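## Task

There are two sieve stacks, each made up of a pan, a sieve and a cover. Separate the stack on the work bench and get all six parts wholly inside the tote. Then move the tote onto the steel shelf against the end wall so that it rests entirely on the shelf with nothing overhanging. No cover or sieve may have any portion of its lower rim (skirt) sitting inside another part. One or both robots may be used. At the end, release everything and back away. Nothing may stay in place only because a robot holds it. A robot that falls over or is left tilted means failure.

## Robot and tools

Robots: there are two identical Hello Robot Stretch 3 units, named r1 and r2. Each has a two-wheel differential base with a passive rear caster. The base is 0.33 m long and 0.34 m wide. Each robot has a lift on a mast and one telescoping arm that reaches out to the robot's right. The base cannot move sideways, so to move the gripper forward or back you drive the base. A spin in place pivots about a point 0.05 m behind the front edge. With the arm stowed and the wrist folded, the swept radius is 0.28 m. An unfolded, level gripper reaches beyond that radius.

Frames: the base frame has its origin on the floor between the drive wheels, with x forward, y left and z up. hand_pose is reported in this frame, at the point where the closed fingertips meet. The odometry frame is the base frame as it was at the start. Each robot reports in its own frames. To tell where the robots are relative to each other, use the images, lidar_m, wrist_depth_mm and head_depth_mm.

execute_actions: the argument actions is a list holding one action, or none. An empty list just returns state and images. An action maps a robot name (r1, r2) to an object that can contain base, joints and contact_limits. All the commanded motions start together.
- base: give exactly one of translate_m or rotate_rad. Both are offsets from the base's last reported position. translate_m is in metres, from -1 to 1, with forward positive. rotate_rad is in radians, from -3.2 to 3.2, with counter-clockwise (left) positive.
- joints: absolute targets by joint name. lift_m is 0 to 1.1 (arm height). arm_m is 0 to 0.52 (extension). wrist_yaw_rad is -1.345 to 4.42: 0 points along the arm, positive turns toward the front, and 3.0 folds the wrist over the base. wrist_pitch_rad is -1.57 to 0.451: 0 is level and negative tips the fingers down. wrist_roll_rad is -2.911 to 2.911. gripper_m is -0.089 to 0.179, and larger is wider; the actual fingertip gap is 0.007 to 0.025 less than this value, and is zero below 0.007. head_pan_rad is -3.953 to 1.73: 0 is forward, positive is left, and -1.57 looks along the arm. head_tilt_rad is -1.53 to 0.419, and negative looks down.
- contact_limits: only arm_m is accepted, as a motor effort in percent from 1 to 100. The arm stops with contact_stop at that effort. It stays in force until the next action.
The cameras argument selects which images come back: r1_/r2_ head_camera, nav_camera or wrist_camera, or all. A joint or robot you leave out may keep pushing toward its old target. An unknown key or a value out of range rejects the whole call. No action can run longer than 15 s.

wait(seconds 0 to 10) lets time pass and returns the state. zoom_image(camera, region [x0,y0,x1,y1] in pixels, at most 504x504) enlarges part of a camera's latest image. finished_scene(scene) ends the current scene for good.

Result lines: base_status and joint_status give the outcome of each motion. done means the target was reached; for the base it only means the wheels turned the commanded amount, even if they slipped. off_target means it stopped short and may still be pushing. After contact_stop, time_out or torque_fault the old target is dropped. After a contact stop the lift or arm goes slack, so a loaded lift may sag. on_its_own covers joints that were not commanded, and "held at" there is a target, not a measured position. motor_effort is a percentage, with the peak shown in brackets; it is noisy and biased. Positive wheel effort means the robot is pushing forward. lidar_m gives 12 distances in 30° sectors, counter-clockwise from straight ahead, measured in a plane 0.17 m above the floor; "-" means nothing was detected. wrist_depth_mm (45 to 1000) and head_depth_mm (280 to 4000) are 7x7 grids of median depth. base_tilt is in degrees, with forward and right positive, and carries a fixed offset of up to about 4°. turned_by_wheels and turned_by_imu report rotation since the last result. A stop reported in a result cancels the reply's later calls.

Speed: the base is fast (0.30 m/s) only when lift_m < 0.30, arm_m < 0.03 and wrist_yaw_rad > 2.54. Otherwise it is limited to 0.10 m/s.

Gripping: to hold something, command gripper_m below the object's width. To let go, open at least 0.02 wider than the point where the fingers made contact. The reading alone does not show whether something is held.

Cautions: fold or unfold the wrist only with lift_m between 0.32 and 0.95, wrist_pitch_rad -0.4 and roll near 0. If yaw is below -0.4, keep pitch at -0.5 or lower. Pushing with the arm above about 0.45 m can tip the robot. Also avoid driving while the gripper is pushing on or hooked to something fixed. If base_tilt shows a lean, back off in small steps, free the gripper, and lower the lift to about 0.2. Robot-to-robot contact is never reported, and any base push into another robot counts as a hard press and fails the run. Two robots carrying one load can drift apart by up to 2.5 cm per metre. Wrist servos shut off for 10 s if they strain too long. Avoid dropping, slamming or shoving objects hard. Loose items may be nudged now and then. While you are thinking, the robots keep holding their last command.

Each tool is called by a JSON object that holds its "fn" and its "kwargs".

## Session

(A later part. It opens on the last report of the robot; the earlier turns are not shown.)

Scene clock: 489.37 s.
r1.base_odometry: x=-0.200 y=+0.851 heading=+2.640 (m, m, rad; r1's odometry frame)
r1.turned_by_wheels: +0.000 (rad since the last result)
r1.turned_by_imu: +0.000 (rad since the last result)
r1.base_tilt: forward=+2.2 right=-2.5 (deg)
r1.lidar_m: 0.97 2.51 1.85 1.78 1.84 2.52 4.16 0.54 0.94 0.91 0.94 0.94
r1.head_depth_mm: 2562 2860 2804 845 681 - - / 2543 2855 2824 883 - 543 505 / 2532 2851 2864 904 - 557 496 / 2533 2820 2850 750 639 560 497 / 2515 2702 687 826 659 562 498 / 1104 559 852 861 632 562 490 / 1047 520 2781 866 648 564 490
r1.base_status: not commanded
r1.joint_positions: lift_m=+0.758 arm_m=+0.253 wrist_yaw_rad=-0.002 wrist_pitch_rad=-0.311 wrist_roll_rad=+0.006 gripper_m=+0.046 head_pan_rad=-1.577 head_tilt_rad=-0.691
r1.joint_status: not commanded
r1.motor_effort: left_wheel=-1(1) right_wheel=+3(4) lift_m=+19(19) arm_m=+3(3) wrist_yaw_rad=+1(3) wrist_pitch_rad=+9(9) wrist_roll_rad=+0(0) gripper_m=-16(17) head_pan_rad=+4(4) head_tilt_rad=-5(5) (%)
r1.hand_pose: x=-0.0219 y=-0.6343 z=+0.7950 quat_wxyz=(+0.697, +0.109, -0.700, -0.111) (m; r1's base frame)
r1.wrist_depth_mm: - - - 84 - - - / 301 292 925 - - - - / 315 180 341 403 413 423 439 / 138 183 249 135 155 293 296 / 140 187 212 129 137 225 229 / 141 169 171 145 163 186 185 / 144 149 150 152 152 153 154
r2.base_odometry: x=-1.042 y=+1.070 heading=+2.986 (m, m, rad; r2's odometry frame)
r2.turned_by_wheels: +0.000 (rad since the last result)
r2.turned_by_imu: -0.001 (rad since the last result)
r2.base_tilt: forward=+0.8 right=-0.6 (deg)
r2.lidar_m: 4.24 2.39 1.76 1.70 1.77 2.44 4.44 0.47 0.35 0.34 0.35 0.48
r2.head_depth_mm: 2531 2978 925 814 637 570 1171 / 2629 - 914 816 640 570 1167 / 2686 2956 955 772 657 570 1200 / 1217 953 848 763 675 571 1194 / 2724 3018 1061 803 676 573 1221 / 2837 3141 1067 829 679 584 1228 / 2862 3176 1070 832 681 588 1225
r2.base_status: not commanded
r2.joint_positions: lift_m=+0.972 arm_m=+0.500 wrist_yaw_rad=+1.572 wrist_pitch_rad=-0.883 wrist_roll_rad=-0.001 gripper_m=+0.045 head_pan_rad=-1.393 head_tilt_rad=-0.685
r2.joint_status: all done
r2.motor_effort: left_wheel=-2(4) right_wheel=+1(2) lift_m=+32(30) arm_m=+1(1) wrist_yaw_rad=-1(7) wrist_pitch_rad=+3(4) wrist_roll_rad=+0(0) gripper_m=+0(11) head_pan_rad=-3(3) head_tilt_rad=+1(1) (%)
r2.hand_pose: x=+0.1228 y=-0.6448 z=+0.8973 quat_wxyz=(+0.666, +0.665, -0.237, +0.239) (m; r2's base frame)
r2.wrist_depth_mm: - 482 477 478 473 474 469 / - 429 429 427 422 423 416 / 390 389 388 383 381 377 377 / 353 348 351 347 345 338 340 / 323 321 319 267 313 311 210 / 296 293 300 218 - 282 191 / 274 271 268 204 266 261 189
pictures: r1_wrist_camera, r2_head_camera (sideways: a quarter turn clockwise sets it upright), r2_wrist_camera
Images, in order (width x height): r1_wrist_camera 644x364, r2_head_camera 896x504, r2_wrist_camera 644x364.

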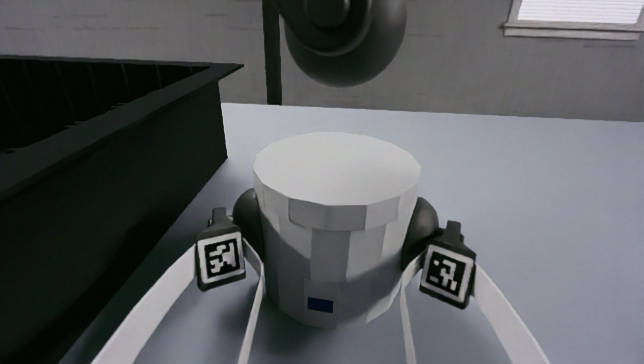

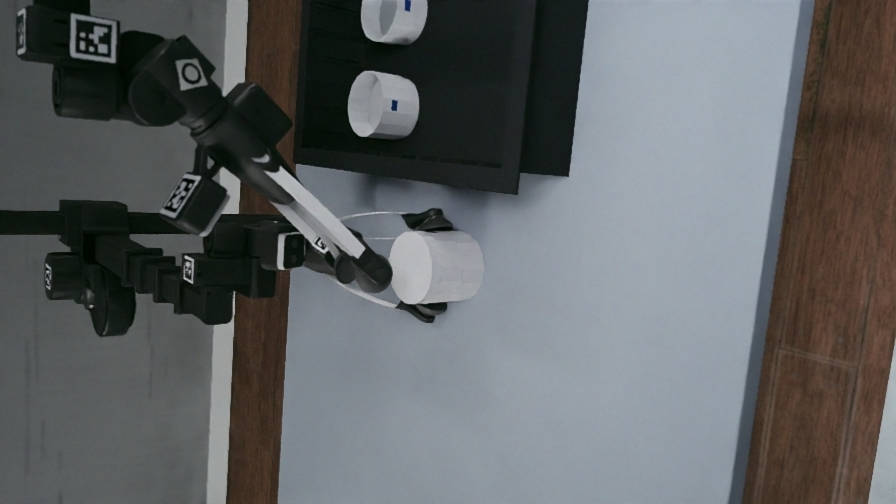

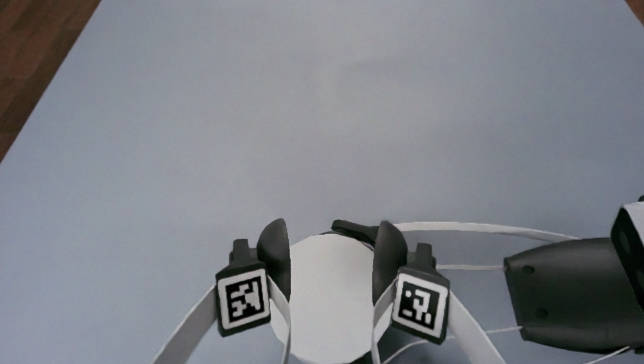

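{"fn": "zoom_image", "kwargs": {"camera": "r1_wrist_camera", "region": [210, 110, 470, 340]}}

{"fn": "zoom_image", "kwargs": {"camera": "r2_head_camera", "region": [370, 190, 510, 340]}}

Region (210, 110, 470, 340) of r1_wrist_camera's 644x364 image, scaled by 1.938; it fills the top 446 rows of this view, and the rest is white.

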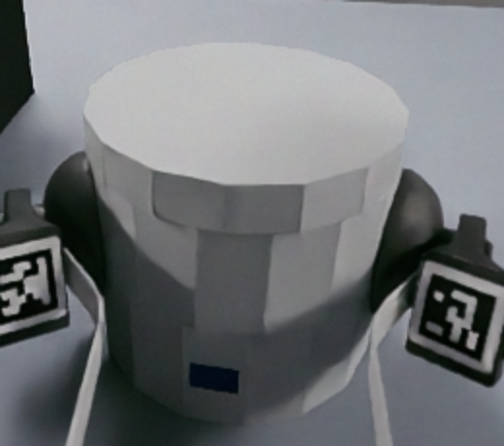

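Region (370, 190, 510, 340) of r2_head_camera's 896x504 image, scaled by 3.360, with more detail than that image has; it fills the left 470 columns of this view, and the rest is white.

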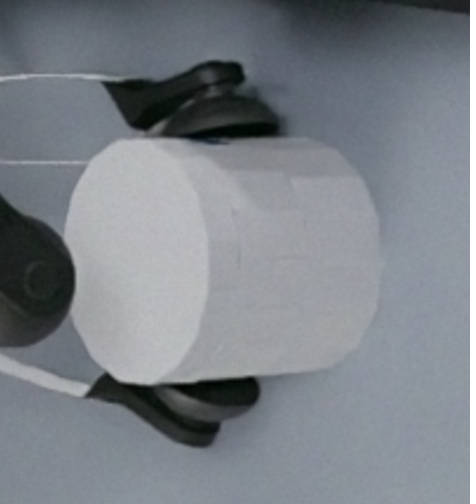

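{"fn": "execute_actions", "kwargs": {"actions": [{"r1": {"joints": {"gripper_m": 0.035}}, "r2": {"joints": {"lift_m": 0.934, "gripper_m": 0.104}}}], "cameras": []}}

{"fn": "execute_actions", "kwargs": {"actions": [{"r2": {"joints": {"lift_m": 0.890}}}], "cameras": ["r1_wrist_camera", "r2_wrist_camera", "r2_head_camera"]}}

Scene clock: 551.00 s.
r1.base_odometry: x=-0.200 y=+0.851 heading=+2.640 (m, m, rad; r1's odometry frame)
r1.turned_by_wheels: +0.000 (rad since the last result)
r1.turned_by_imu: +0.000 (rad since the last result)
r1.base_tilt: forward=+2.1 right=-2.4 (deg)
r1.lidar_m: 0.97 2.51 1.84 1.78 1.84 2.53 4.17 0.54 0.94 0.90 0.94 0.94
r1.head_depth_mm: 2560 2901 2809 845 680 - - / 2538 2853 2809 881 - 543 506 / 2536 2847 2844 903 - 558 496 / 2515 2831 2846 769 639 558 498 / 2524 2781 650 805 658 561 498 / 1116 1288 629 861 633 562 489 / 2369 558 2624 862 650 564 490
r1.base_status: not commanded
r1.joint_positions: lift_m=+0.758 arm_m=+0.253 wrist_yaw_rad=-0.002 wrist_pitch_rad=-0.311 wrist_roll_rad=+0.006 gripper_m=+0.036 head_pan_rad=-1.577 head_tilt_rad=-0.691
r1.joint_status: all done
r1.motor_effort: left_wheel=-1(1) right_wheel=+3(3) lift_m=+19(19) arm_m=+3(3) wrist_yaw_rad=+2(2) wrist_pitch_rad=+9(9) wrist_roll_rad=+0(0) gripper_m=-20(72) head_pan_rad=+3(4) head_tilt_rad=-6(4) (%)
r1.hand_pose: x=-0.0219 y=-0.6343 z=+0.7950 quat_wxyz=(+0.697, +0.109, -0.700, -0.111) (m; r1's base frame)
r1.wrist_depth_mm: - - 70 186 - - - / 301 289 73 181 - - - / 320 181 79 74 385 425 437 / 138 183 252 73 146 293 300 / 141 187 211 129 137 225 228 / 142 169 170 144 163 187 184 / 143 149 149 151 152 153 155
r2.base_odometry: x=-1.042 y=+1.070 heading=+2.986 (m, m, rad; r2's odometry frame)
r2.turned_by_wheels: +0.000 (rad since the last result)
r2.turned_by_imu: -0.001 (rad since the last result)
r2.base_tilt: forward=+0.7 right=-0.6 (deg)
r2.lidar_m: 4.25 2.39 1.76 1.70 1.77 2.44 4.47 0.47 0.35 0.34 0.35 0.48
r2.head_depth_mm: 2578 3003 923 815 637 569 1169 / 2654 - 911 817 640 570 1173 / 2720 2985 945 774 655 571 1197 / 1215 969 854 767 675 572 1196 / 2721 3029 1057 802 677 575 1224 / 2818 3137 1065 831 679 586 1224 / 2862 3185 1066 833 680 589 1229
r2.base_status: not commanded
r2.joint_positions: lift_m=+0.934 arm_m=+0.500 wrist_yaw_rad=+1.572 wrist_pitch_rad=-0.883 wrist_roll_rad=-0.001 gripper_m=+0.104 head_pan_rad=-1.393 head_tilt_rad=-0.685
r2.joint_status: all done
r2.motor_effort: left_wheel=-2(2) right_wheel=+1(1) lift_m=+26(31) arm_m=+2(1) wrist_yaw_rad=-2(1) wrist_pitch_rad=+4(3) wrist_roll_rad=+0(0) gripper_m=+1(80) head_pan_rad=-3(3) head_tilt_rad=+1(1) (%)
r2.hand_pose: x=+0.1228 y=-0.6448 z=+0.8596 quat_wxyz=(+0.666, +0.665, -0.238, +0.239) (m; r2's base frame)
r2.wrist_depth_mm: - 422 414 423 413 410 407 / 378 376 369 371 366 364 364 / 337 337 332 328 329 324 324 / 307 306 305 300 301 297 296 / 278 279 276 197 265 272 177 / 257 256 246 181 186 252 164 / 238 234 238 171 233 227 166
pictures: none
No camera images: the call's "cameras" was empty. Leave "cameras" out to get every camera's image.

Scene clock: 552.23 s.
r1.base_odometry: x=-0.200 y=+0.851 heading=+2.640 (m, m, rad; r1's odometry frame)
r1.turned_by_wheels: +0.000 (rad since the last result)
r1.turned_by_imu: +0.000 (rad since the last result)
r1.base_tilt: forward=+2.2 right=-2.4 (deg)
r1.lidar_m: 0.97 2.50 1.84 1.78 1.84 2.52 4.15 0.54 0.94 0.91 0.94 0.94
r1.head_depth_mm: 2573 2884 2801 847 680 - - / 2558 2843 2837 881 - 544 506 / 2526 2852 2852 902 - 557 497 / 2523 2850 2857 769 639 559 498 / 2503 2758 1386 770 659 561 498 / 1153 1335 610 858 631 562 490 / 2403 671 859 864 649 564 490
r1.base_status: not commanded
r1.joint_positions: lift_m=+0.758 arm_m=+0.253 wrist_yaw_rad=-0.002 wrist_pitch_rad=-0.311 wrist_roll_rad=+0.006 gripper_m=+0.036 head_pan_rad=-1.577 head_tilt_rad=-0.691
r1.joint_status: not commanded
r1.motor_effort: left_wheel=-1(1) right_wheel=+3(3) lift_m=+19(18) arm_m=+3(3) wrist_yaw_rad=+2(2) wrist_pitch_rad=+10(9) wrist_roll_rad=+0(0) gripper_m=-21(21) head_pan_rad=+4(4) head_tilt_rad=-6(5) (%)
r1.hand_pose: x=-0.0219 y=-0.6343 z=+0.7950 quat_wxyz=(+0.697, +0.109, -0.700, -0.111) (m; r1's base frame)
r1.wrist_depth_mm: - 114 186 - - - - / 298 109 235 - - - - / 317 88 268 193 413 425 433 / 139 174 91 135 155 294 297 / 140 187 95 105 135 225 229 / 142 168 166 95 162 186 183 / 143 149 150 146 152 153 155
r2.base_odometry: x=-1.042 y=+1.070 heading=+2.986 (m, m, rad; r2's odometry frame)
r2.turned_by_wheels: +0.000 (rad since the last result)
r2.turned_by_imu: +0.000 (rad since the last result)
r2.base_tilt: forward=+0.6 right=-0.6 (deg)
r2.lidar_m: 4.25 2.40 1.76 1.70 1.77 2.43 4.46 0.48 0.35 0.34 0.35 0.48
r2.head_depth_mm: 2653 - 923 810 636 569 1165 / 2643 2900 890 816 639 568 1164 / 2691 3003 1054 771 657 570 1192 / 1221 965 854 769 676 571 1202 / 2734 3047 1061 802 678 574 1216 / 2816 3142 1064 830 678 588 1226 / 2881 3173 1070 830 682 589 1227
r2.base_status: not commanded
r2.joint_positions: lift_m=+0.890 arm_m=+0.500 wrist_yaw_rad=+1.572 wrist_pitch_rad=-0.883 wrist_roll_rad=-0.001 gripper_m=+0.104 head_pan_rad=-1.393 head_tilt_rad=-0.685
r2.joint_status: all done
r2.motor_effort: left_wheel=-3(2) right_wheel=+1(1) lift_m=+25(25) arm_m=+1(1) wrist_yaw_rad=-2(1) wrist_pitch_rad=+4(3) wrist_roll_rad=+0(0) gripper_m=+1(1) head_pan_rad=-1(2) head_tilt_rad=+1(1) (%)
r2.hand_pose: x=+0.1228 y=-0.6448 z=+0.8156 quat_wxyz=(+0.666, +0.665, -0.238, +0.239) (m; r2's base frame)
r2.wrist_depth_mm: 351 347 348 340 342 337 339 / 312 307 304 302 300 301 300 / 276 278 274 274 271 269 270 / 252 249 250 163 195 242 168 / 231 230 154 149 152 222 148 / 213 211 141 136 139 211 200 / 196 192 195 131 190 190 193
pictures: r1_wrist_camera, r2_head_camera (sideways: a quarter turn clockwise sets it upright), r2_wrist_camera
Images, in order (width x height): r1_wrist_camera 644x364, r2_head_camera 896x504, r2_wrist_camera 644x364.

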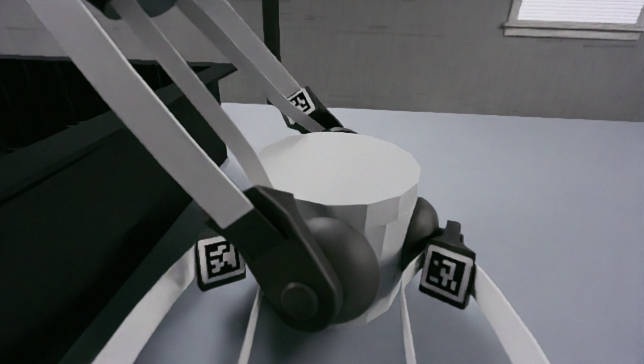

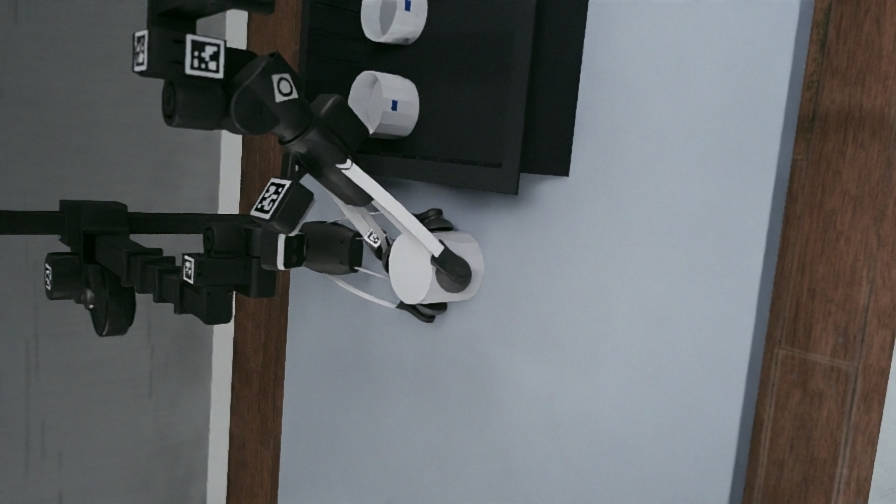

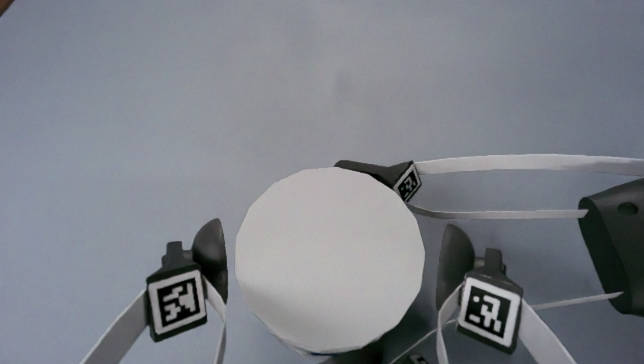

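{"fn": "zoom_image", "kwargs": {"camera": "r1_wrist_camera", "region": [190, 80, 470, 360]}}

Region (190, 80, 470, 360) of r1_wrist_camera's 644x364 image, scaled by 1.800.

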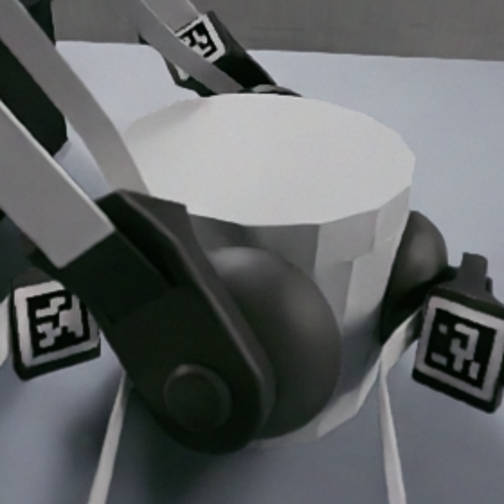

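{"fn": "execute_actions", "kwargs": {"actions": [{"r2": {"joints": {"gripper_m": 0.005}}}], "cameras": ["r1_wrist_camera"]}}

{"fn": "execute_actions", "kwargs": {"actions": [{"r2": {"joints": {"lift_m": 0.910}}}], "cameras": ["r1_wrist_camera", "r2_wrist_camera", "r2_head_camera"]}}

Scene clock: 562.33 s.
r1.base_odometry: x=-0.200 y=+0.851 heading=+2.640 (m, m, rad; r1's odometry frame)
r1.turned_by_wheels: +0.000 (rad since the last result)
r1.turned_by_imu: +0.001 (rad since the last result)
r1.base_tilt: forward=+2.2 right=-2.5 (deg)
r1.lidar_m: 0.97 2.50 1.85 1.78 1.84 2.52 4.16 0.54 0.94 0.90 0.94 0.94
r1.head_depth_mm: 2537 2909 2827 844 678 - - / 2554 2870 2848 882 - 543 506 / 2541 2825 2858 905 - 558 496 / 2530 2812 2866 772 639 559 497 / 2504 2781 1390 769 659 560 499 / 1149 1337 608 858 632 562 490 / 2411 669 859 863 650 564 490
r1.base_status: not commanded
r1.joint_positions: lift_m=+0.758 arm_m=+0.253 wrist_yaw_rad=+0.002 wrist_pitch_rad=-0.311 wrist_roll_rad=+0.006 gripper_m=+0.036 head_pan_rad=-1.577 head_tilt_rad=-0.691
r1.joint_status: not commanded
r1.motor_effort: left_wheel=-1(1) right_wheel=+2(3) lift_m=+19(18) arm_m=+3(3) wrist_yaw_rad=-2(2) wrist_pitch_rad=+9(9) wrist_roll_rad=+0(0) gripper_m=-20(21) head_pan_rad=+3(3) head_tilt_rad=-6(5) (%)
r1.hand_pose: x=-0.0211 y=-0.6343 z=+0.7950 quat_wxyz=(+0.697, +0.110, -0.700, -0.109) (m; r1's base frame)
r1.wrist_depth_mm: - 111 181 - - - - / 300 90 190 - - - - / 316 149 123 178 416 421 431 / 137 183 100 126 145 291 299 / 139 185 110 107 138 225 229 / 141 168 169 108 165 183 183 / 143 149 150 151 152 153 154
r2.base_odometry: x=-1.042 y=+1.070 heading=+2.986 (m, m, rad; r2's odometry frame)
r2.turned_by_wheels: +0.000 (rad since the last result)
r2.turned_by_imu: -0.001 (rad since the last result)
r2.base_tilt: forward=+0.6 right=-0.6 (deg)
r2.lidar_m: 4.26 2.40 1.76 1.70 1.78 2.43 4.46 0.47 0.35 0.34 0.35 0.48
r2.head_depth_mm: 2622 - 922 810 638 569 1169 / 2654 2874 887 815 639 569 1169 / 2666 3027 1054 770 655 571 1189 / 1217 965 856 763 675 572 1199 / 2708 3033 1061 801 676 571 1221 / 2830 3101 1066 829 676 587 1220 / 2828 3129 1067 832 679 590 1232
r2.base_status: not commanded
r2.joint_positions: lift_m=+0.890 arm_m=+0.500 wrist_yaw_rad=+1.572 wrist_pitch_rad=-0.883 wrist_roll_rad=-0.001 gripper_m=+0.006 head_pan_rad=-1.393 head_tilt_rad=-0.685
r2.joint_status: all done
r2.motor_effort: left_wheel=-2(2) right_wheel=+0(1) lift_m=+26(26) arm_m=+2(2) wrist_yaw_rad=-1(1) wrist_pitch_rad=+3(3) wrist_roll_rad=+0(0) gripper_m=-24(98) head_pan_rad=-2(3) head_tilt_rad=+1(1) (%)
r2.hand_pose: x=+0.1228 y=-0.6448 z=+0.8156 quat_wxyz=(+0.666, +0.665, -0.238, +0.239) (m; r2's base frame)
r2.wrist_depth_mm: 351 348 344 341 340 342 336 / 308 313 305 306 298 296 299 / 278 278 274 271 271 269 269 / 254 251 250 157 195 240 167 / 229 229 148 143 146 223 149 / 212 212 132 132 132 209 201 / 196 196 191 125 189 193 190
pictures: r1_wrist_camera
Images, in order (width x height): r1_wrist_camera 644x364.

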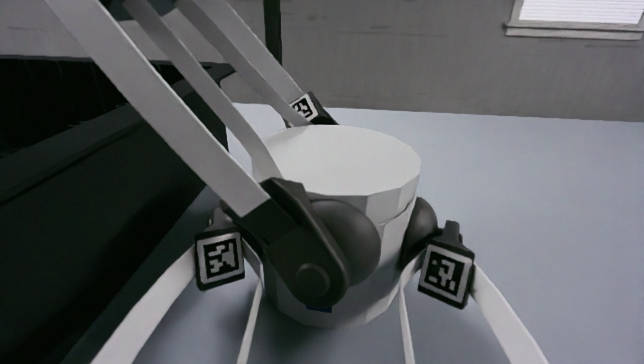

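Scene clock: 563.27 s.
r1.base_odometry: x=-0.200 y=+0.851 heading=+2.640 (m, m, rad; r1's odometry frame)
r1.turned_by_wheels: +0.000 (rad since the last result)
r1.turned_by_imu: +0.000 (rad since the last result)
r1.base_tilt: forward=+2.2 right=-2.4 (deg)
r1.lidar_m: 0.97 2.51 1.86 1.78 1.84 2.52 4.16 0.54 0.94 0.91 0.94 0.94
r1.head_depth_mm: 2547 2889 2793 847 681 - - / 2548 2853 2826 884 - 542 506 / 2530 2851 2837 907 - 558 496 / 2523 2809 2879 757 639 561 497 / 2531 2780 692 789 659 561 499 / 1131 1310 630 860 632 563 489 / 2369 568 2653 865 650 565 491
r1.base_status: not commanded
r1.joint_positions: lift_m=+0.758 arm_m=+0.253 wrist_yaw_rad=+0.002 wrist_pitch_rad=-0.311 wrist_roll_rad=+0.006 gripper_m=+0.036 head_pan_rad=-1.577 head_tilt_rad=-0.691
r1.joint_status: not commanded
r1.motor_effort: left_wheel=+0(1) right_wheel=+2(2) lift_m=+18(19) arm_m=+3(3) wrist_yaw_rad=-3(3) wrist_pitch_rad=+9(9) wrist_roll_rad=+0(0) gripper_m=-21(20) head_pan_rad=+4(4) head_tilt_rad=-5(5) (%)
r1.hand_pose: x=-0.0210 y=-0.6343 z=+0.7950 quat_wxyz=(+0.697, +0.110, -0.700, -0.109) (m; r1's base frame)
r1.wrist_depth_mm: - 81 171 - - - - / 299 288 113 184 - - - / 316 179 90 121 151 425 433 / 138 182 243 97 184 296 298 / 139 184 213 95 140 226 228 / 140 168 171 145 163 186 185 / 142 149 150 150 152 153 155
r2.base_odometry: x=-1.042 y=+1.070 heading=+2.986 (m, m, rad; r2's odometry frame)
r2.turned_by_wheels: +0.000 (rad since the last result)
r2.turned_by_imu: +0.000 (rad since the last result)
r2.base_tilt: forward=+0.7 right=-0.5 (deg)
r2.lidar_m: 4.26 2.40 1.76 1.70 1.77 2.44 4.45 0.47 0.35 0.34 0.35 0.48
r2.head_depth_mm: 2625 2986 924 811 637 569 1165 / 2679 2921 888 818 642 570 1167 / 2720 3005 941 772 657 571 1198 / 1225 955 853 762 674 572 1196 / 2726 3004 1064 799 678 573 1223 / 2857 3139 1063 825 677 587 1222 / 2856 3174 1070 831 680 587 1229
r2.base_status: not commanded
r2.joint_positions: lift_m=+0.910 arm_m=+0.500 wrist_yaw_rad=+1.572 wrist_pitch_rad=-0.883 wrist_roll_rad=-0.001 gripper_m=+0.009 head_pan_rad=-1.393 head_tilt_rad=-0.685
r2.joint_status: all done
r2.motor_effort: left_wheel=-2(2) right_wheel=+1(0) lift_m=+32(34) arm_m=+1(2) wrist_yaw_rad=-1(1) wrist_pitch_rad=+4(4) wrist_roll_rad=+0(0) gripper_m=-21(23) head_pan_rad=-2(2) head_tilt_rad=+1(1) (%)
r2.hand_pose: x=+0.1226 y=-0.6448 z=+0.8352 quat_wxyz=(+0.666, +0.666, -0.237, +0.239) (m; r2's base frame)
r2.wrist_depth_mm: 386 378 378 374 374 370 367 / 338 335 333 331 329 326 326 / 306 302 302 301 294 296 295 / 278 274 274 158 265 262 263 / 251 252 150 144 146 242 155 / 232 231 133 132 131 227 147 / 215 215 211 124 205 208 206
pictures: r1_wrist_camera, r2_head_camera (sideways: a quarter turn clockwise sets it upright), r2_wrist_camera
Images, in order (width x height): r1_wrist_camera 644x364, r2_head_camera 896x504, r2_wrist_camera 644x364.

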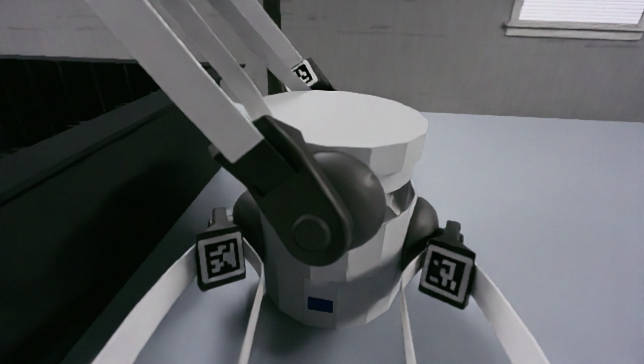

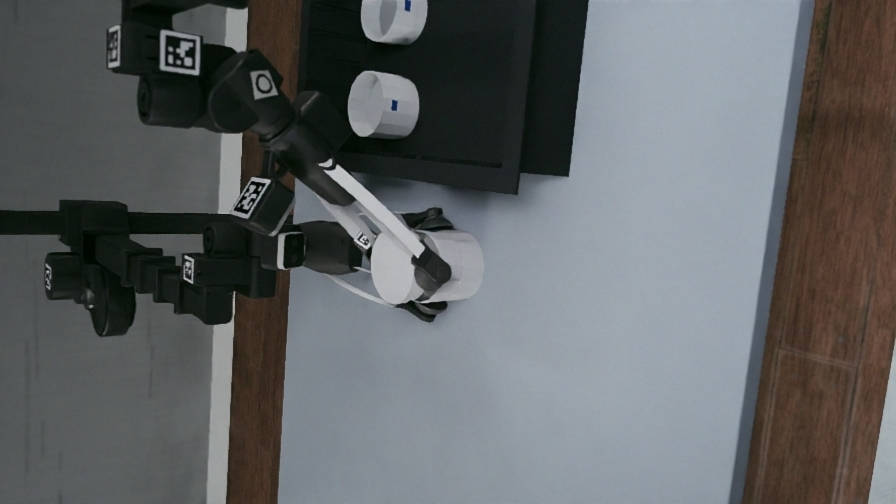

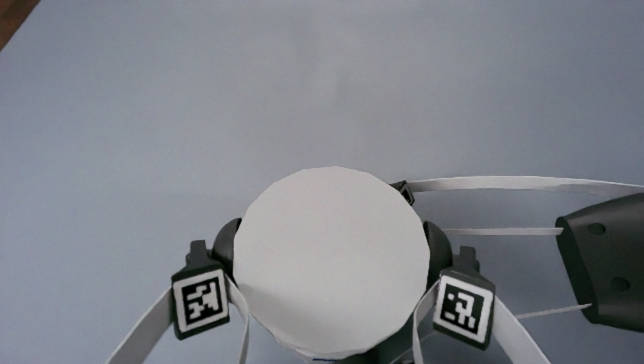

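{"fn": "zoom_image", "kwargs": {"camera": "r1_wrist_camera", "region": [200, 60, 480, 340]}}

Region (200, 60, 480, 340) of r1_wrist_camera's 644x364 image, scaled by 1.800.

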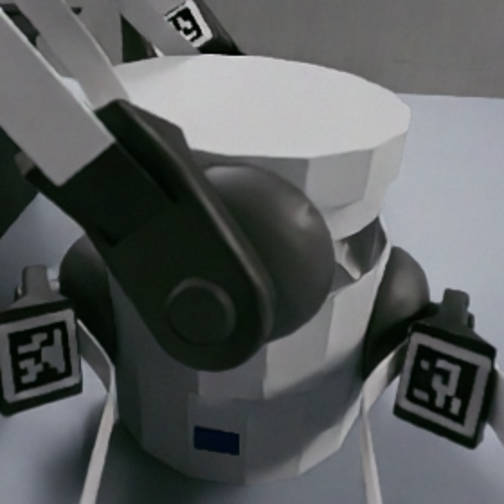

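{"fn": "execute_actions", "kwargs": {"actions": [{"r1": {"joints": {"gripper_m": 0.112}}, "r2": {"joints": {"lift_m": 0.970}}}], "cameras": ["r1_wrist_camera", "r2_wrist_camera"]}}

Scene clock: 651.80 s.
r1.base_odometry: x=-0.200 y=+0.851 heading=+2.640 (m, m, rad; r1's odometry frame)
r1.turned_by_wheels: +0.000 (rad since the last result)
r1.turned_by_imu: +0.001 (rad since the last result)
r1.base_tilt: forward=+2.1 right=-2.5 (deg)
r1.lidar_m: 0.97 2.50 1.84 1.78 1.85 2.52 4.15 0.54 0.94 0.91 0.94 0.94
r1.head_depth_mm: 2566 2876 2806 846 680 - - / 2566 2858 2837 882 - 543 505 / 2534 2816 2845 907 - 558 496 / 2529 2817 2858 721 640 560 497 / 2517 2715 659 828 659 561 499 / 1111 1247 852 861 632 563 489 / 1048 521 2786 862 651 564 491
r1.base_status: not commanded
r1.joint_positions: lift_m=+0.758 arm_m=+0.253 wrist_yaw_rad=+0.002 wrist_pitch_rad=-0.306 wrist_roll_rad=+0.006 gripper_m=+0.112 head_pan_rad=-1.577 head_tilt_rad=-0.691
r1.joint_status: all done
r1.motor_effort: left_wheel=-1(1) right_wheel=+1(2) lift_m=+19(19) arm_m=+3(3) wrist_yaw_rad=-3(3) wrist_pitch_rad=+7(9) wrist_roll_rad=+0(0) gripper_m=+1(98) head_pan_rad=+4(4) head_tilt_rad=-6(6) (%)
r1.hand_pose: x=-0.0211 y=-0.6348 z=+0.7961 quat_wxyz=(+0.697, +0.108, -0.701, -0.108) (m; r1's base frame)
r1.wrist_depth_mm: - - - 66 97 - - / 298 293 897 86 - - - / 317 171 348 413 421 432 439 / 138 183 268 196 281 298 306 / 139 175 211 133 177 238 230 / 141 165 172 144 169 188 186 / 136 149 151 151 154 154 156
r2.base_odometry: x=-1.042 y=+1.070 heading=+2.986 (m, m, rad; r2's odometry frame)
r2.turned_by_wheels: +0.000 (rad since the last result)
r2.turned_by_imu: -0.001 (rad since the last result)
r2.base_tilt: forward=+0.7 right=-0.6 (deg)
r2.lidar_m: 4.25 2.40 1.76 1.70 1.77 2.43 4.47 0.48 0.35 0.34 0.35 0.48
r2.head_depth_mm: 2552 2987 925 812 636 568 1170 / 2644 - 910 815 638 569 1164 / 2648 2964 940 769 655 569 1194 / 1219 949 837 776 675 572 1196 / 2731 3021 1059 802 679 572 1221 / 2802 3138 1065 831 680 586 1223 / 2848 3160 1070 835 680 587 1222
r2.base_status: not commanded
r2.joint_positions: lift_m=+0.970 arm_m=+0.500 wrist_yaw_rad=+1.572 wrist_pitch_rad=-0.883 wrist_roll_rad=-0.001 gripper_m=+0.018 head_pan_rad=-1.393 head_tilt_rad=-0.685
r2.joint_status: all done
r2.on_its_own: gripper_m is held at +0.017, not at your +0.005, by its stall guard, which is not easing now
r2.motor_effort: left_wheel=-2(2) right_wheel=+0(1) lift_m=+32(33) arm_m=+1(2) wrist_yaw_rad=+0(1) wrist_pitch_rad=+3(4) wrist_roll_rad=+0(0) gripper_m=-20(19) head_pan_rad=-2(2) head_tilt_rad=+1(1) (%)
r2.hand_pose: x=+0.1226 y=-0.6448 z=+0.8952 quat_wxyz=(+0.666, +0.666, -0.237, +0.239) (m; r2's base frame)
r2.wrist_depth_mm: - 488 478 475 469 470 460 / - 422 421 418 416 415 412 / 385 379 378 375 373 374 372 / 349 345 347 158 343 342 338 / 318 315 150 145 147 307 205 / 294 293 133 133 132 207 189 / 272 271 266 124 261 258 186
pictures: r1_wrist_camera, r2_wrist_camera
Images, in order (width x height): r1_wrist_camera 644x364, r2_wrist_camera 644x364.

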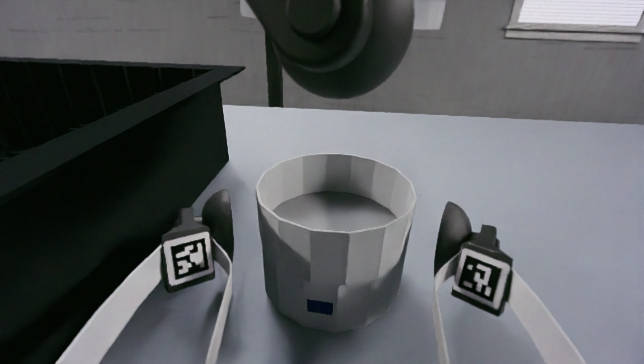

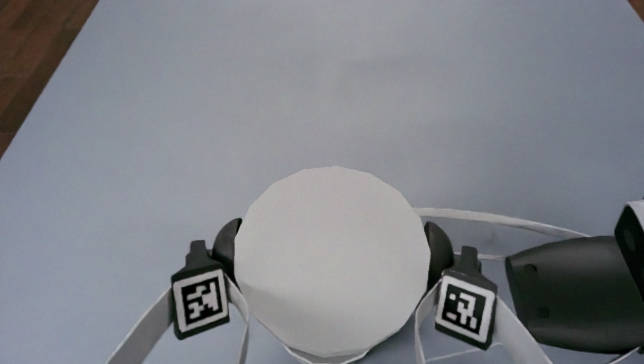

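{"fn": "execute_actions", "kwargs": {"actions": [{"r1": {"joints": {"arm_m": 0.21, "lift_m": 0.793}}, "r2": {"joints": {"wrist_yaw_rad": -1.33, "arm_m": 0.412, "head_pan_rad": -1.75}}}], "cameras": ["r1_head_camera", "r2_wrist_camera", "r2_head_camera"]}}

Scene clock: 661.77 s.
r1.base_odometry: x=-0.200 y=+0.851 heading=+2.640 (m, m, rad; r1's odometry frame)
r1.turned_by_wheels: +0.000 (rad since the last result)
r1.turned_by_imu: +0.001 (rad since the last result)
r1.base_tilt: forward=+2.2 right=-2.4 (deg)
r1.lidar_m: 0.97 2.50 1.84 1.77 1.84 2.51 4.15 0.54 0.94 0.90 0.94 0.94
r1.head_depth_mm: 2558 2885 2792 845 690 - - / 2536 2886 2813 884 - 543 505 / 2538 2854 2859 890 - 558 496 / 2520 2830 2880 911 659 559 498 / 2500 2767 2762 829 658 560 499 / 1113 653 2625 860 632 563 490 / 1063 672 767 833 651 565 490
r1.base_status: not commanded
r1.joint_positions: lift_m=+0.792 arm_m=+0.210 wrist_yaw_rad=+0.001 wrist_pitch_rad=-0.305 wrist_roll_rad=+0.006 gripper_m=+0.112 head_pan_rad=-1.577 head_tilt_rad=-0.691
r1.joint_status: all done
r1.motor_effort: left_wheel=+0(0) right_wheel=+2(2) lift_m=+46(47) arm_m=-4(2) wrist_yaw_rad=-2(3) wrist_pitch_rad=+7(7) wrist_roll_rad=+0(0) gripper_m=+1(1) head_pan_rad=+3(4) head_tilt_rad=-4(5) (%)
r1.hand_pose: x=-0.0212 y=-0.5924 z=+0.8311 quat_wxyz=(+0.697, +0.108, -0.701, -0.108) (m; r1's base frame)
r1.wrist_depth_mm: - - - - - - - / - - - - - - - / 366 358 343 519 535 - - / 341 196 329 260 366 374 380 / 139 175 277 204 264 296 289 / 142 176 221 206 222 236 231 / 136 184 189 191 192 193 196
r2.base_odometry: x=-1.042 y=+1.070 heading=+2.986 (m, m, rad; r2's odometry frame)
r2.turned_by_wheels: +0.000 (rad since the last result)
r2.turned_by_imu: -0.001 (rad since the last result)
r2.base_tilt: forward=+0.7 right=-0.6 (deg)
r2.lidar_m: 4.25 2.39 1.76 1.70 1.78 2.43 4.47 0.47 0.35 0.34 0.35 0.48
r2.head_depth_mm: 2941 3214 - - 654 594 1210 / 2906 3076 - 695 671 581 1215 / 2808 - 895 765 670 571 1218 / 2687 3008 971 818 659 573 1190 / 2619 - 897 826 653 574 1195 / 2668 - 985 780 677 574 1177 / 2592 2808 956 766 679 575 1157
r2.base_status: not commanded
r2.joint_positions: lift_m=+0.970 arm_m=+0.412 wrist_yaw_rad=-1.328 wrist_pitch_rad=-0.883 wrist_roll_rad=-0.001 gripper_m=+0.018 head_pan_rad=-1.743 head_tilt_rad=-0.685
r2.joint_status: all done
r2.on_its_own: gripper_m is held at +0.017, not at your +0.005, by its stall guard, which is not easing now
r2.motor_effort: left_wheel=-2(2) right_wheel=+1(0) lift_m=+32(33) arm_m=-3(5) wrist_yaw_rad=-1(1) wrist_pitch_rad=+3(3) wrist_roll_rad=+0(0) gripper_m=-20(19) head_pan_rad=-2(20) head_tilt_rad=+1(1) (%)
r2.hand_pose: x=-0.1612 y=-0.5916 z=+0.8952 quat_wxyz=(+0.317, -0.155, -0.689, -0.632) (m; r2's base frame)
r2.wrist_depth_mm: - 480 476 477 469 470 468 / 420 422 427 422 421 421 415 / 276 269 376 379 374 375 372 / 322 297 250 159 341 343 338 / 289 299 151 144 147 221 312 / 281 282 133 133 132 203 287 / 270 269 264 124 257 194 267
pictures: r1_head_camera (sideways: a quarter turn clockwise sets it upright), r2_head_camera (sideways: a quarter turn clockwise sets it upright), r2_wrist_camera
Images, in order (width x height): r1_head_camera 896x504, r2_head_camera 896x504, r2_wrist_camera 644x364.

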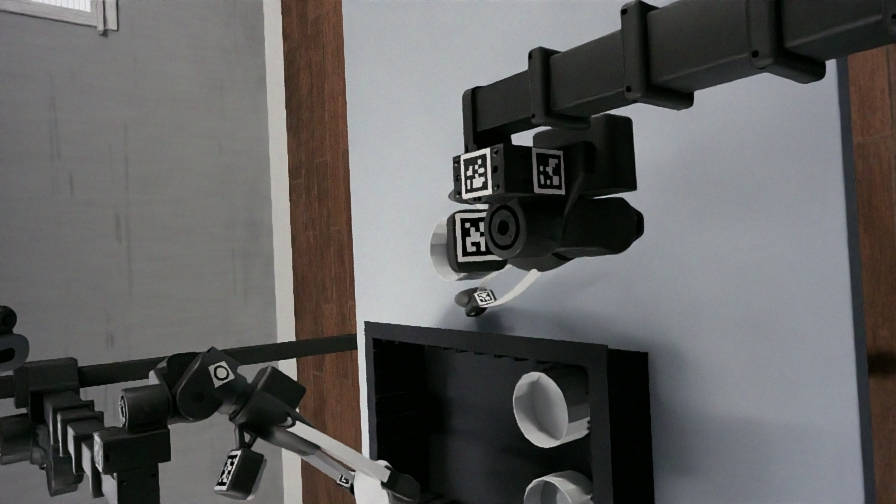

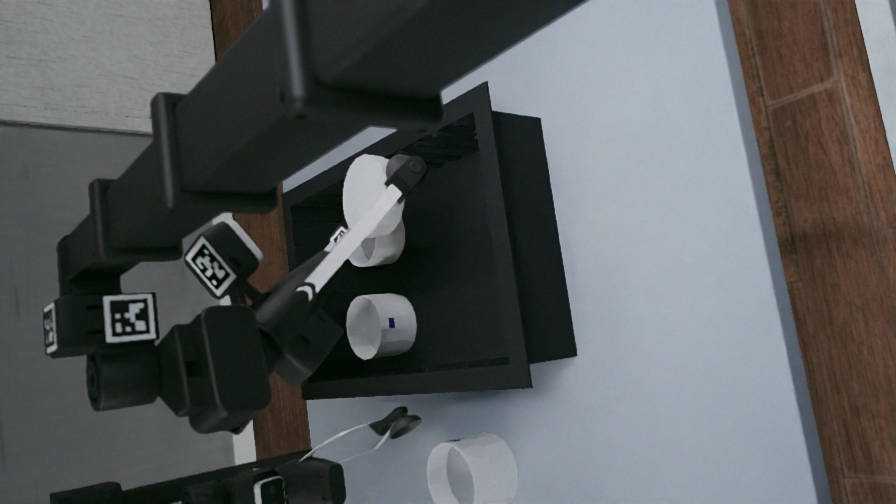

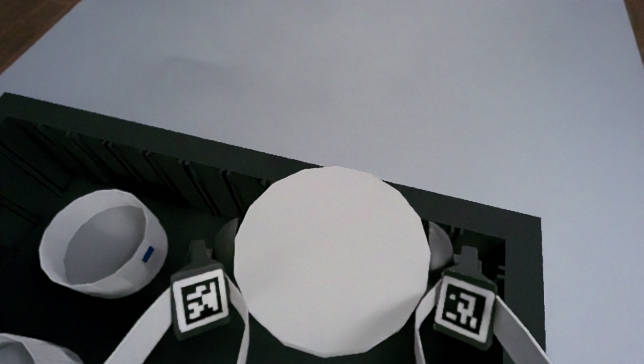

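{"fn": "execute_actions", "kwargs": {"actions": [{"r1": {"joints": {"arm_m": 0.294, "lift_m": 0.842, "wrist_pitch_rad": -0.48, "gripper_m": 0.12}}, "r2": {"joints": {"lift_m": 0.866}}}], "cameras": ["r1_wrist_camera", "r2_wrist_camera", "r2_head_camera"]}}

Scene clock: 675.13 s.
r1.base_odometry: x=-0.200 y=+0.851 heading=+2.640 (m, m, rad; r1's odometry frame)
r1.turned_by_wheels: +0.000 (rad since the last result)
r1.turned_by_imu: +0.001 (rad since the last result)
r1.base_tilt: forward=+2.1 right=-2.4 (deg)
r1.lidar_m: 0.97 2.50 1.85 1.78 1.85 2.52 4.16 0.54 0.94 0.90 0.94 0.94
r1.head_depth_mm: 2562 2855 2809 862 - - 796 / 2561 2859 2963 - 652 556 496 / 2539 2856 2975 - 675 557 496 / 2527 2832 2869 811 676 559 497 / 2511 2768 2744 818 659 560 499 / 1166 1011 725 860 631 564 490 / 2452 1111 2787 803 649 564 491
r1.base_status: not commanded
r1.joint_positions: lift_m=+0.841 arm_m=+0.294 wrist_yaw_rad=+0.001 wrist_pitch_rad=-0.492 wrist_roll_rad=+0.006 gripper_m=+0.120 head_pan_rad=-1.577 head_tilt_rad=-0.691
r1.joint_status: all done
r1.motor_effort: left_wheel=-1(1) right_wheel=+1(2) lift_m=+46(51) arm_m=+3(4) wrist_yaw_rad=-1(2) wrist_pitch_rad=+4(7) wrist_roll_rad=+0(0) gripper_m=+0(48) head_pan_rad=+3(3) head_tilt_rad=-6(6) (%)
r1.hand_pose: x=-0.0214 y=-0.6532 z=+0.8379 quat_wxyz=(+0.684, +0.172, -0.688, -0.173) (m; r1's base frame)
r1.wrist_depth_mm: 163 - - - - - - / 180 281 - - - - - / 300 292 362 399 398 405 411 / 310 211 305 324 325 321 325 / 262 160 268 209 268 279 270 / 131 191 219 193 217 - 233 / - 192 200 168 197 202 202
r2.base_odometry: x=-1.042 y=+1.070 heading=+2.986 (m, m, rad; r2's odometry frame)
r2.turned_by_wheels: +0.000 (rad since the last result)
r2.turned_by_imu: -0.001 (rad since the last result)
r2.base_tilt: forward=+0.7 right=-0.6 (deg)
r2.lidar_m: 4.25 2.39 1.77 1.70 1.77 2.43 4.44 0.47 0.35 0.34 0.35 0.48
r2.head_depth_mm: 2955 3253 1041 815 - - - / 2846 3149 1050 872 - 582 1215 / 2806 3093 1117 - 667 569 1217 / 2791 2994 936 791 659 572 1191 / 2730 2955 - 793 650 573 1192 / 2647 2955 2726 757 676 576 1173 / 2600 2812 955 767 681 577 1158
r2.base_status: not commanded
r2.joint_positions: lift_m=+0.866 arm_m=+0.412 wrist_yaw_rad=-1.328 wrist_pitch_rad=-0.883 wrist_roll_rad=-0.001 gripper_m=+0.018 head_pan_rad=-1.743 head_tilt_rad=-0.685
r2.joint_status: all done
r2.on_its_own: gripper_m is held at +0.017, not at your +0.005, by its stall guard, which is not easing now
r2.motor_effort: left_wheel=-2(2) right_wheel=+0(1) lift_m=+26(29) arm_m=-3(3) wrist_yaw_rad=-2(1) wrist_pitch_rad=+4(4) wrist_roll_rad=+0(0) gripper_m=-18(18) head_pan_rad=-3(2) head_tilt_rad=+2(2) (%)
r2.hand_pose: x=-0.1612 y=-0.5916 z=+0.7915 quat_wxyz=(+0.317, -0.155, -0.689, -0.632) (m; r2's base frame)
r2.wrist_depth_mm: 168 162 160 300 304 298 298 / 205 180 160 147 143 141 266 / 210 229 196 175 157 142 131 / 188 217 217 158 183 166 136 / 194 201 150 145 146 194 129 / 185 185 133 133 132 177 121 / 171 171 168 125 167 164 117
pictures: r1_wrist_camera, r2_head_camera (sideways: a quarter turn clockwise sets it upright), r2_wrist_camera
Images, in order (width x height): r1_wrist_camera 644x364, r2_head_camera 896x504, r2_wrist_camera 644x364.

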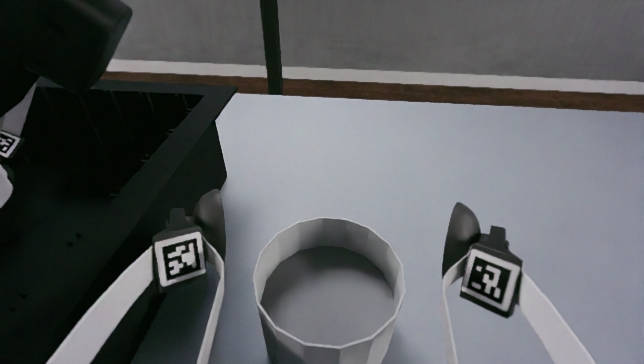

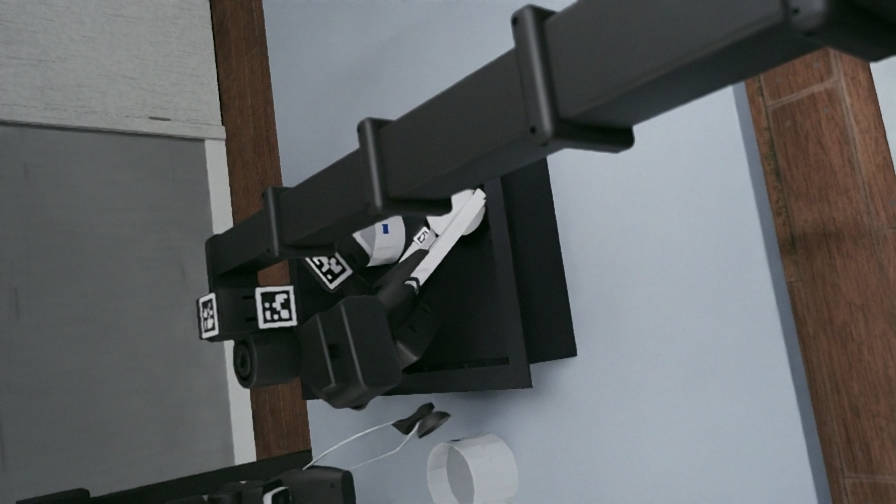

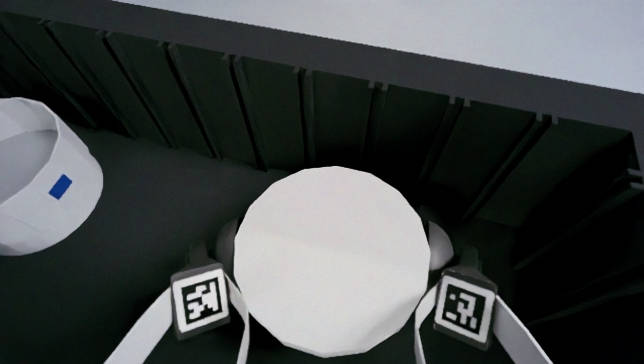

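{"fn": "execute_actions", "kwargs": {"actions": [{"r1": {"joints": {"lift_m": 0.844, "wrist_pitch_rad": -0.59, "gripper_m": 0.04}}, "r2": {"joints": {"lift_m": 0.861, "gripper_m": 0.105, "head_pan_rad": -1.5}}}], "cameras": ["r1_wrist_camera", "r2_wrist_camera", "r2_head_camera"]}}

Scene clock: 697.43 s.
r1.base_odometry: x=-0.200 y=+0.851 heading=+2.640 (m, m, rad; r1's odometry frame)
r1.turned_by_wheels: +0.000 (rad since the last result)
r1.turned_by_imu: +0.001 (rad since the last result)
r1.base_tilt: forward=+2.1 right=-2.5 (deg)
r1.lidar_m: 0.97 2.50 1.85 1.78 1.85 2.52 4.16 0.54 0.94 0.90 0.94 0.94
r1.head_depth_mm: 2561 2910 2825 876 - - 504 / 2544 2895 2961 - 653 556 495 / 2541 2848 3016 - 674 558 496 / 2509 2845 2885 798 676 559 497 / 2506 2791 2722 828 658 560 498 / 1170 1027 729 831 631 563 489 / 2447 1120 2637 804 650 564 491
r1.base_status: not commanded
r1.joint_positions: lift_m=+0.843 arm_m=+0.294 wrist_yaw_rad=+0.001 wrist_pitch_rad=-0.599 wrist_roll_rad=+0.006 gripper_m=+0.041 head_pan_rad=-1.577 head_tilt_rad=-0.691
r1.joint_status: all done
r1.motor_effort: left_wheel=+0(1) right_wheel=+1(2) lift_m=+46(50) arm_m=+3(3) wrist_yaw_rad=-1(2) wrist_pitch_rad=+3(4) wrist_roll_rad=+0(0) gripper_m=-19(100) head_pan_rad=+4(4) head_tilt_rad=-6(6) (%)
r1.hand_pose: x=-0.0213 y=-0.6367 z=+0.8176 quat_wxyz=(+0.674, +0.209, -0.677, -0.209) (m; r1's base frame)
r1.wrist_depth_mm: 171 - - - - - - / 287 273 384 405 407 400 410 / 314 190 299 326 327 328 329 / 267 183 271 206 272 271 275 / 130 188 229 194 191 237 235 / 142 178 200 172 198 208 208 / 144 177 183 176 183 184 183
r2.base_odometry: x=-1.042 y=+1.070 heading=+2.986 (m, m, rad; r2's odometry frame)
r2.turned_by_wheels: +0.000 (rad since the last result)
r2.turned_by_imu: -0.001 (rad since the last result)
r2.base_tilt: forward=+0.7 right=-0.6 (deg)
r2.lidar_m: 4.24 2.39 1.76 1.70 1.77 2.44 4.46 0.47 0.35 0.34 0.35 0.48
r2.head_depth_mm: 2674 3012 - - 647 567 1186 / 2717 2929 - 792 650 570 1196 / 2689 2939 - 793 654 571 1199 / 2675 3029 1082 777 674 572 1204 / 1189 816 948 769 679 575 1196 / 1154 802 1066 806 679 573 1197 / 2740 3130 1071 832 680 577 1206
r2.base_status: not commanded
r2.joint_positions: lift_m=+0.861 arm_m=+0.412 wrist_yaw_rad=-1.328 wrist_pitch_rad=-0.883 wrist_roll_rad=-0.001 gripper_m=+0.105 head_pan_rad=-1.507 head_tilt_rad=-0.685
r2.joint_status: all done
r2.motor_effort: left_wheel=-2(3) right_wheel=+1(2) lift_m=+26(30) arm_m=-3(3) wrist_yaw_rad=-1(1) wrist_pitch_rad=+4(4) wrist_roll_rad=+0(0) gripper_m=+0(77) head_pan_rad=+4(18) head_tilt_rad=+1(1) (%)
r2.hand_pose: x=-0.1612 y=-0.5916 z=+0.7865 quat_wxyz=(+0.317, -0.155, -0.689, -0.632) (m; r2's base frame)
r2.wrist_depth_mm: 165 156 152 295 295 290 291 / 203 180 161 145 137 133 133 / 209 226 197 174 157 141 127 / 187 213 212 207 191 168 136 / 192 194 193 170 187 189 128 / 180 180 168 156 158 164 121 / 166 164 166 148 162 160 115
pictures: r1_wrist_camera, r2_head_camera (sideways: a quarter turn clockwise sets it upright), r2_wrist_camera
Images, in order (width x height): r1_wrist_camera 644x364, r2_head_camera 896x504, r2_wrist_camera 644x364.

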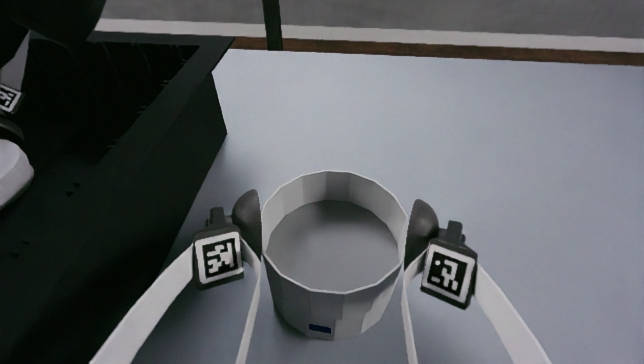

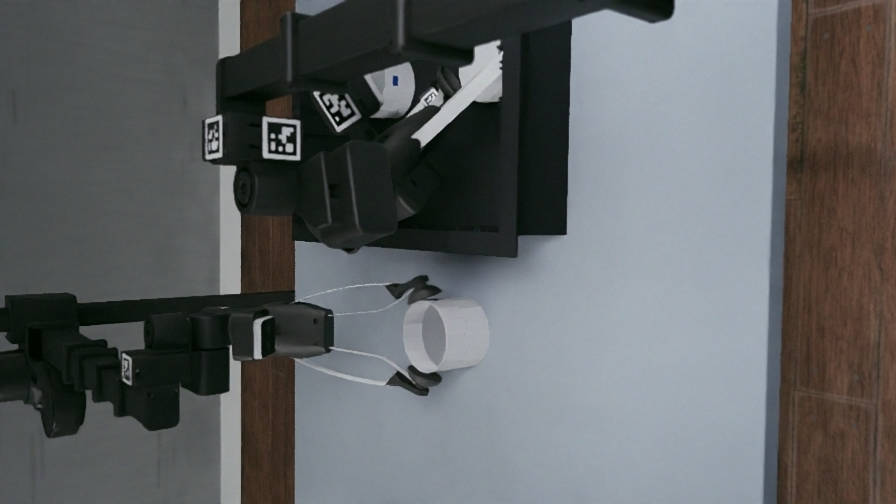

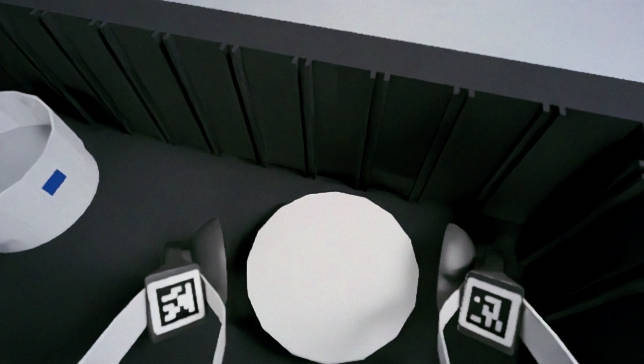

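{"fn": "zoom_image", "kwargs": {"camera": "r2_head_camera", "region": [370, 260, 520, 410]}}

{"fn": "zoom_image", "kwargs": {"camera": "r1_wrist_camera", "region": [210, 150, 460, 360]}}

Region (370, 260, 520, 410) of r2_head_camera's 896x504 image, scaled by 3.360, with more detail than that image has.

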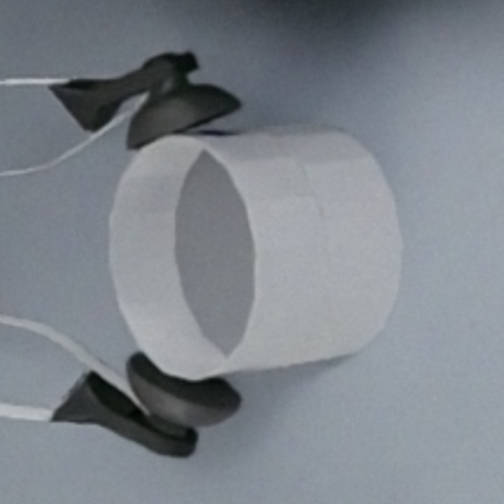

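Region (210, 150, 460, 360) of r1_wrist_camera's 644x364 image, scaled by 2.016; it fills the top 423 rows of this view, and the rest is white.

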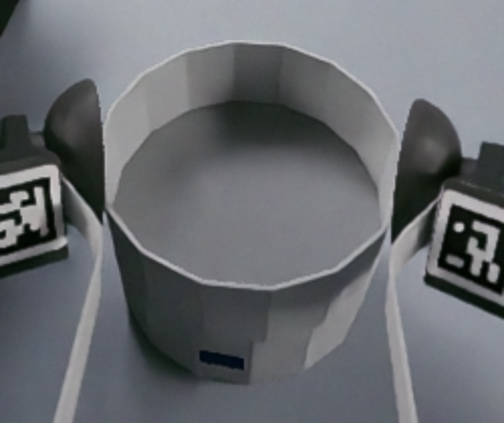

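{"fn": "execute_actions", "kwargs": {"actions": [{"r1": {"joints": {"gripper_m": 0.105}}, "r2": {"joints": {"lift_m": 0.955}}}], "cameras": []}}

Scene clock: 740.00 s.
r1.base_odometry: x=-0.200 y=+0.851 heading=+2.640 (m, m, rad; r1's odometry frame)
r1.turned_by_wheels: +0.000 (rad since the last result)
r1.turned_by_imu: +0.001 (rad since the last result)
r1.base_tilt: forward=+2.2 right=-2.5 (deg)
r1.lidar_m: 0.97 2.51 1.85 1.78 1.84 2.53 4.17 0.54 0.94 0.90 0.94 0.94
r1.head_depth_mm: 2565 2883 2829 878 - - 504 / 2553 2881 2961 - 653 556 495 / 2521 2848 2995 - 674 558 497 / 2534 2844 2866 830 675 559 497 / 2506 2784 2744 826 659 561 499 / 1104 652 852 861 633 563 490 / 1087 662 852 801 649 564 490
r1.base_status: not commanded
r1.joint_positions: lift_m=+0.843 arm_m=+0.294 wrist_yaw_rad=+0.001 wrist_pitch_rad=-0.600 wrist_roll_rad=+0.006 gripper_m=+0.105 head_pan_rad=-1.577 head_tilt_rad=-0.691
r1.joint_status: all done
r1.motor_effort: left_wheel=-1(1) right_wheel=+1(1) lift_m=+46(46) arm_m=+3(3) wrist_yaw_rad=-2(1) wrist_pitch_rad=+3(4) wrist_roll_rad=+0(0) gripper_m=+1(97) head_pan_rad=+4(4) head_tilt_rad=-5(5) (%)
r1.hand_pose: x=-0.0213 y=-0.6366 z=+0.8175 quat_wxyz=(+0.674, +0.209, -0.677, -0.210) (m; r1's base frame)
r1.wrist_depth_mm: - - - - - - - / 285 274 383 402 406 404 402 / 315 191 304 324 326 328 326 / 266 185 270 208 270 273 272 / 130 185 228 194 197 238 237 / 142 177 201 170 196 211 208 / 141 180 183 176 183 184 185
r2.base_odometry: x=-1.042 y=+1.070 heading=+2.986 (m, m, rad; r2's odometry frame)
r2.turned_by_wheels: +0.000 (rad since the last result)
r2.turned_by_imu: -0.001 (rad since the last result)
r2.base_tilt: forward=+0.8 right=-0.6 (deg)
r2.lidar_m: 4.24 2.40 1.76 1.70 1.77 2.43 4.47 0.47 0.35 0.34 0.35 0.48
r2.head_depth_mm: 2619 - 918 754 647 568 1195 / 2644 3030 937 814 651 569 1190 / 2686 - 894 816 656 571 1194 / 2703 2996 1016 770 673 572 1198 / 1182 817 945 774 676 571 1195 / 1151 807 1065 803 679 573 1199 / 2739 3102 1065 829 683 576 1203
r2.base_status: not commanded
r2.joint_positions: lift_m=+0.955 arm_m=+0.412 wrist_yaw_rad=-1.328 wrist_pitch_rad=-0.883 wrist_roll_rad=-0.001 gripper_m=+0.105 head_pan_rad=-1.507 head_tilt_rad=-0.685
r2.joint_status: all done
r2.motor_effort: left_wheel=-2(2) right_wheel=+0(0) lift_m=+32(34) arm_m=-2(3) wrist_yaw_rad=+0(2) wrist_pitch_rad=+4(4) wrist_roll_rad=+0(0) gripper_m=+1(1) head_pan_rad=+3(3) head_tilt_rad=+1(2) (%)
r2.hand_pose: x=-0.1612 y=-0.5915 z=+0.8802 quat_wxyz=(+0.317, -0.155, -0.689, -0.632) (m; r2's base frame)
r2.wrist_depth_mm: 471 454 452 444 450 440 450 / 406 399 402 399 396 400 394 / 266 250 362 361 357 356 349 / 312 293 252 228 219 322 322 / 274 277 295 285 243 206 294 / 266 266 275 252 272 185 273 / 255 248 252 233 250 194 254
pictures: none
No camera images: the call's "cameras" was empty. Leave "cameras" out to get every camera's image.


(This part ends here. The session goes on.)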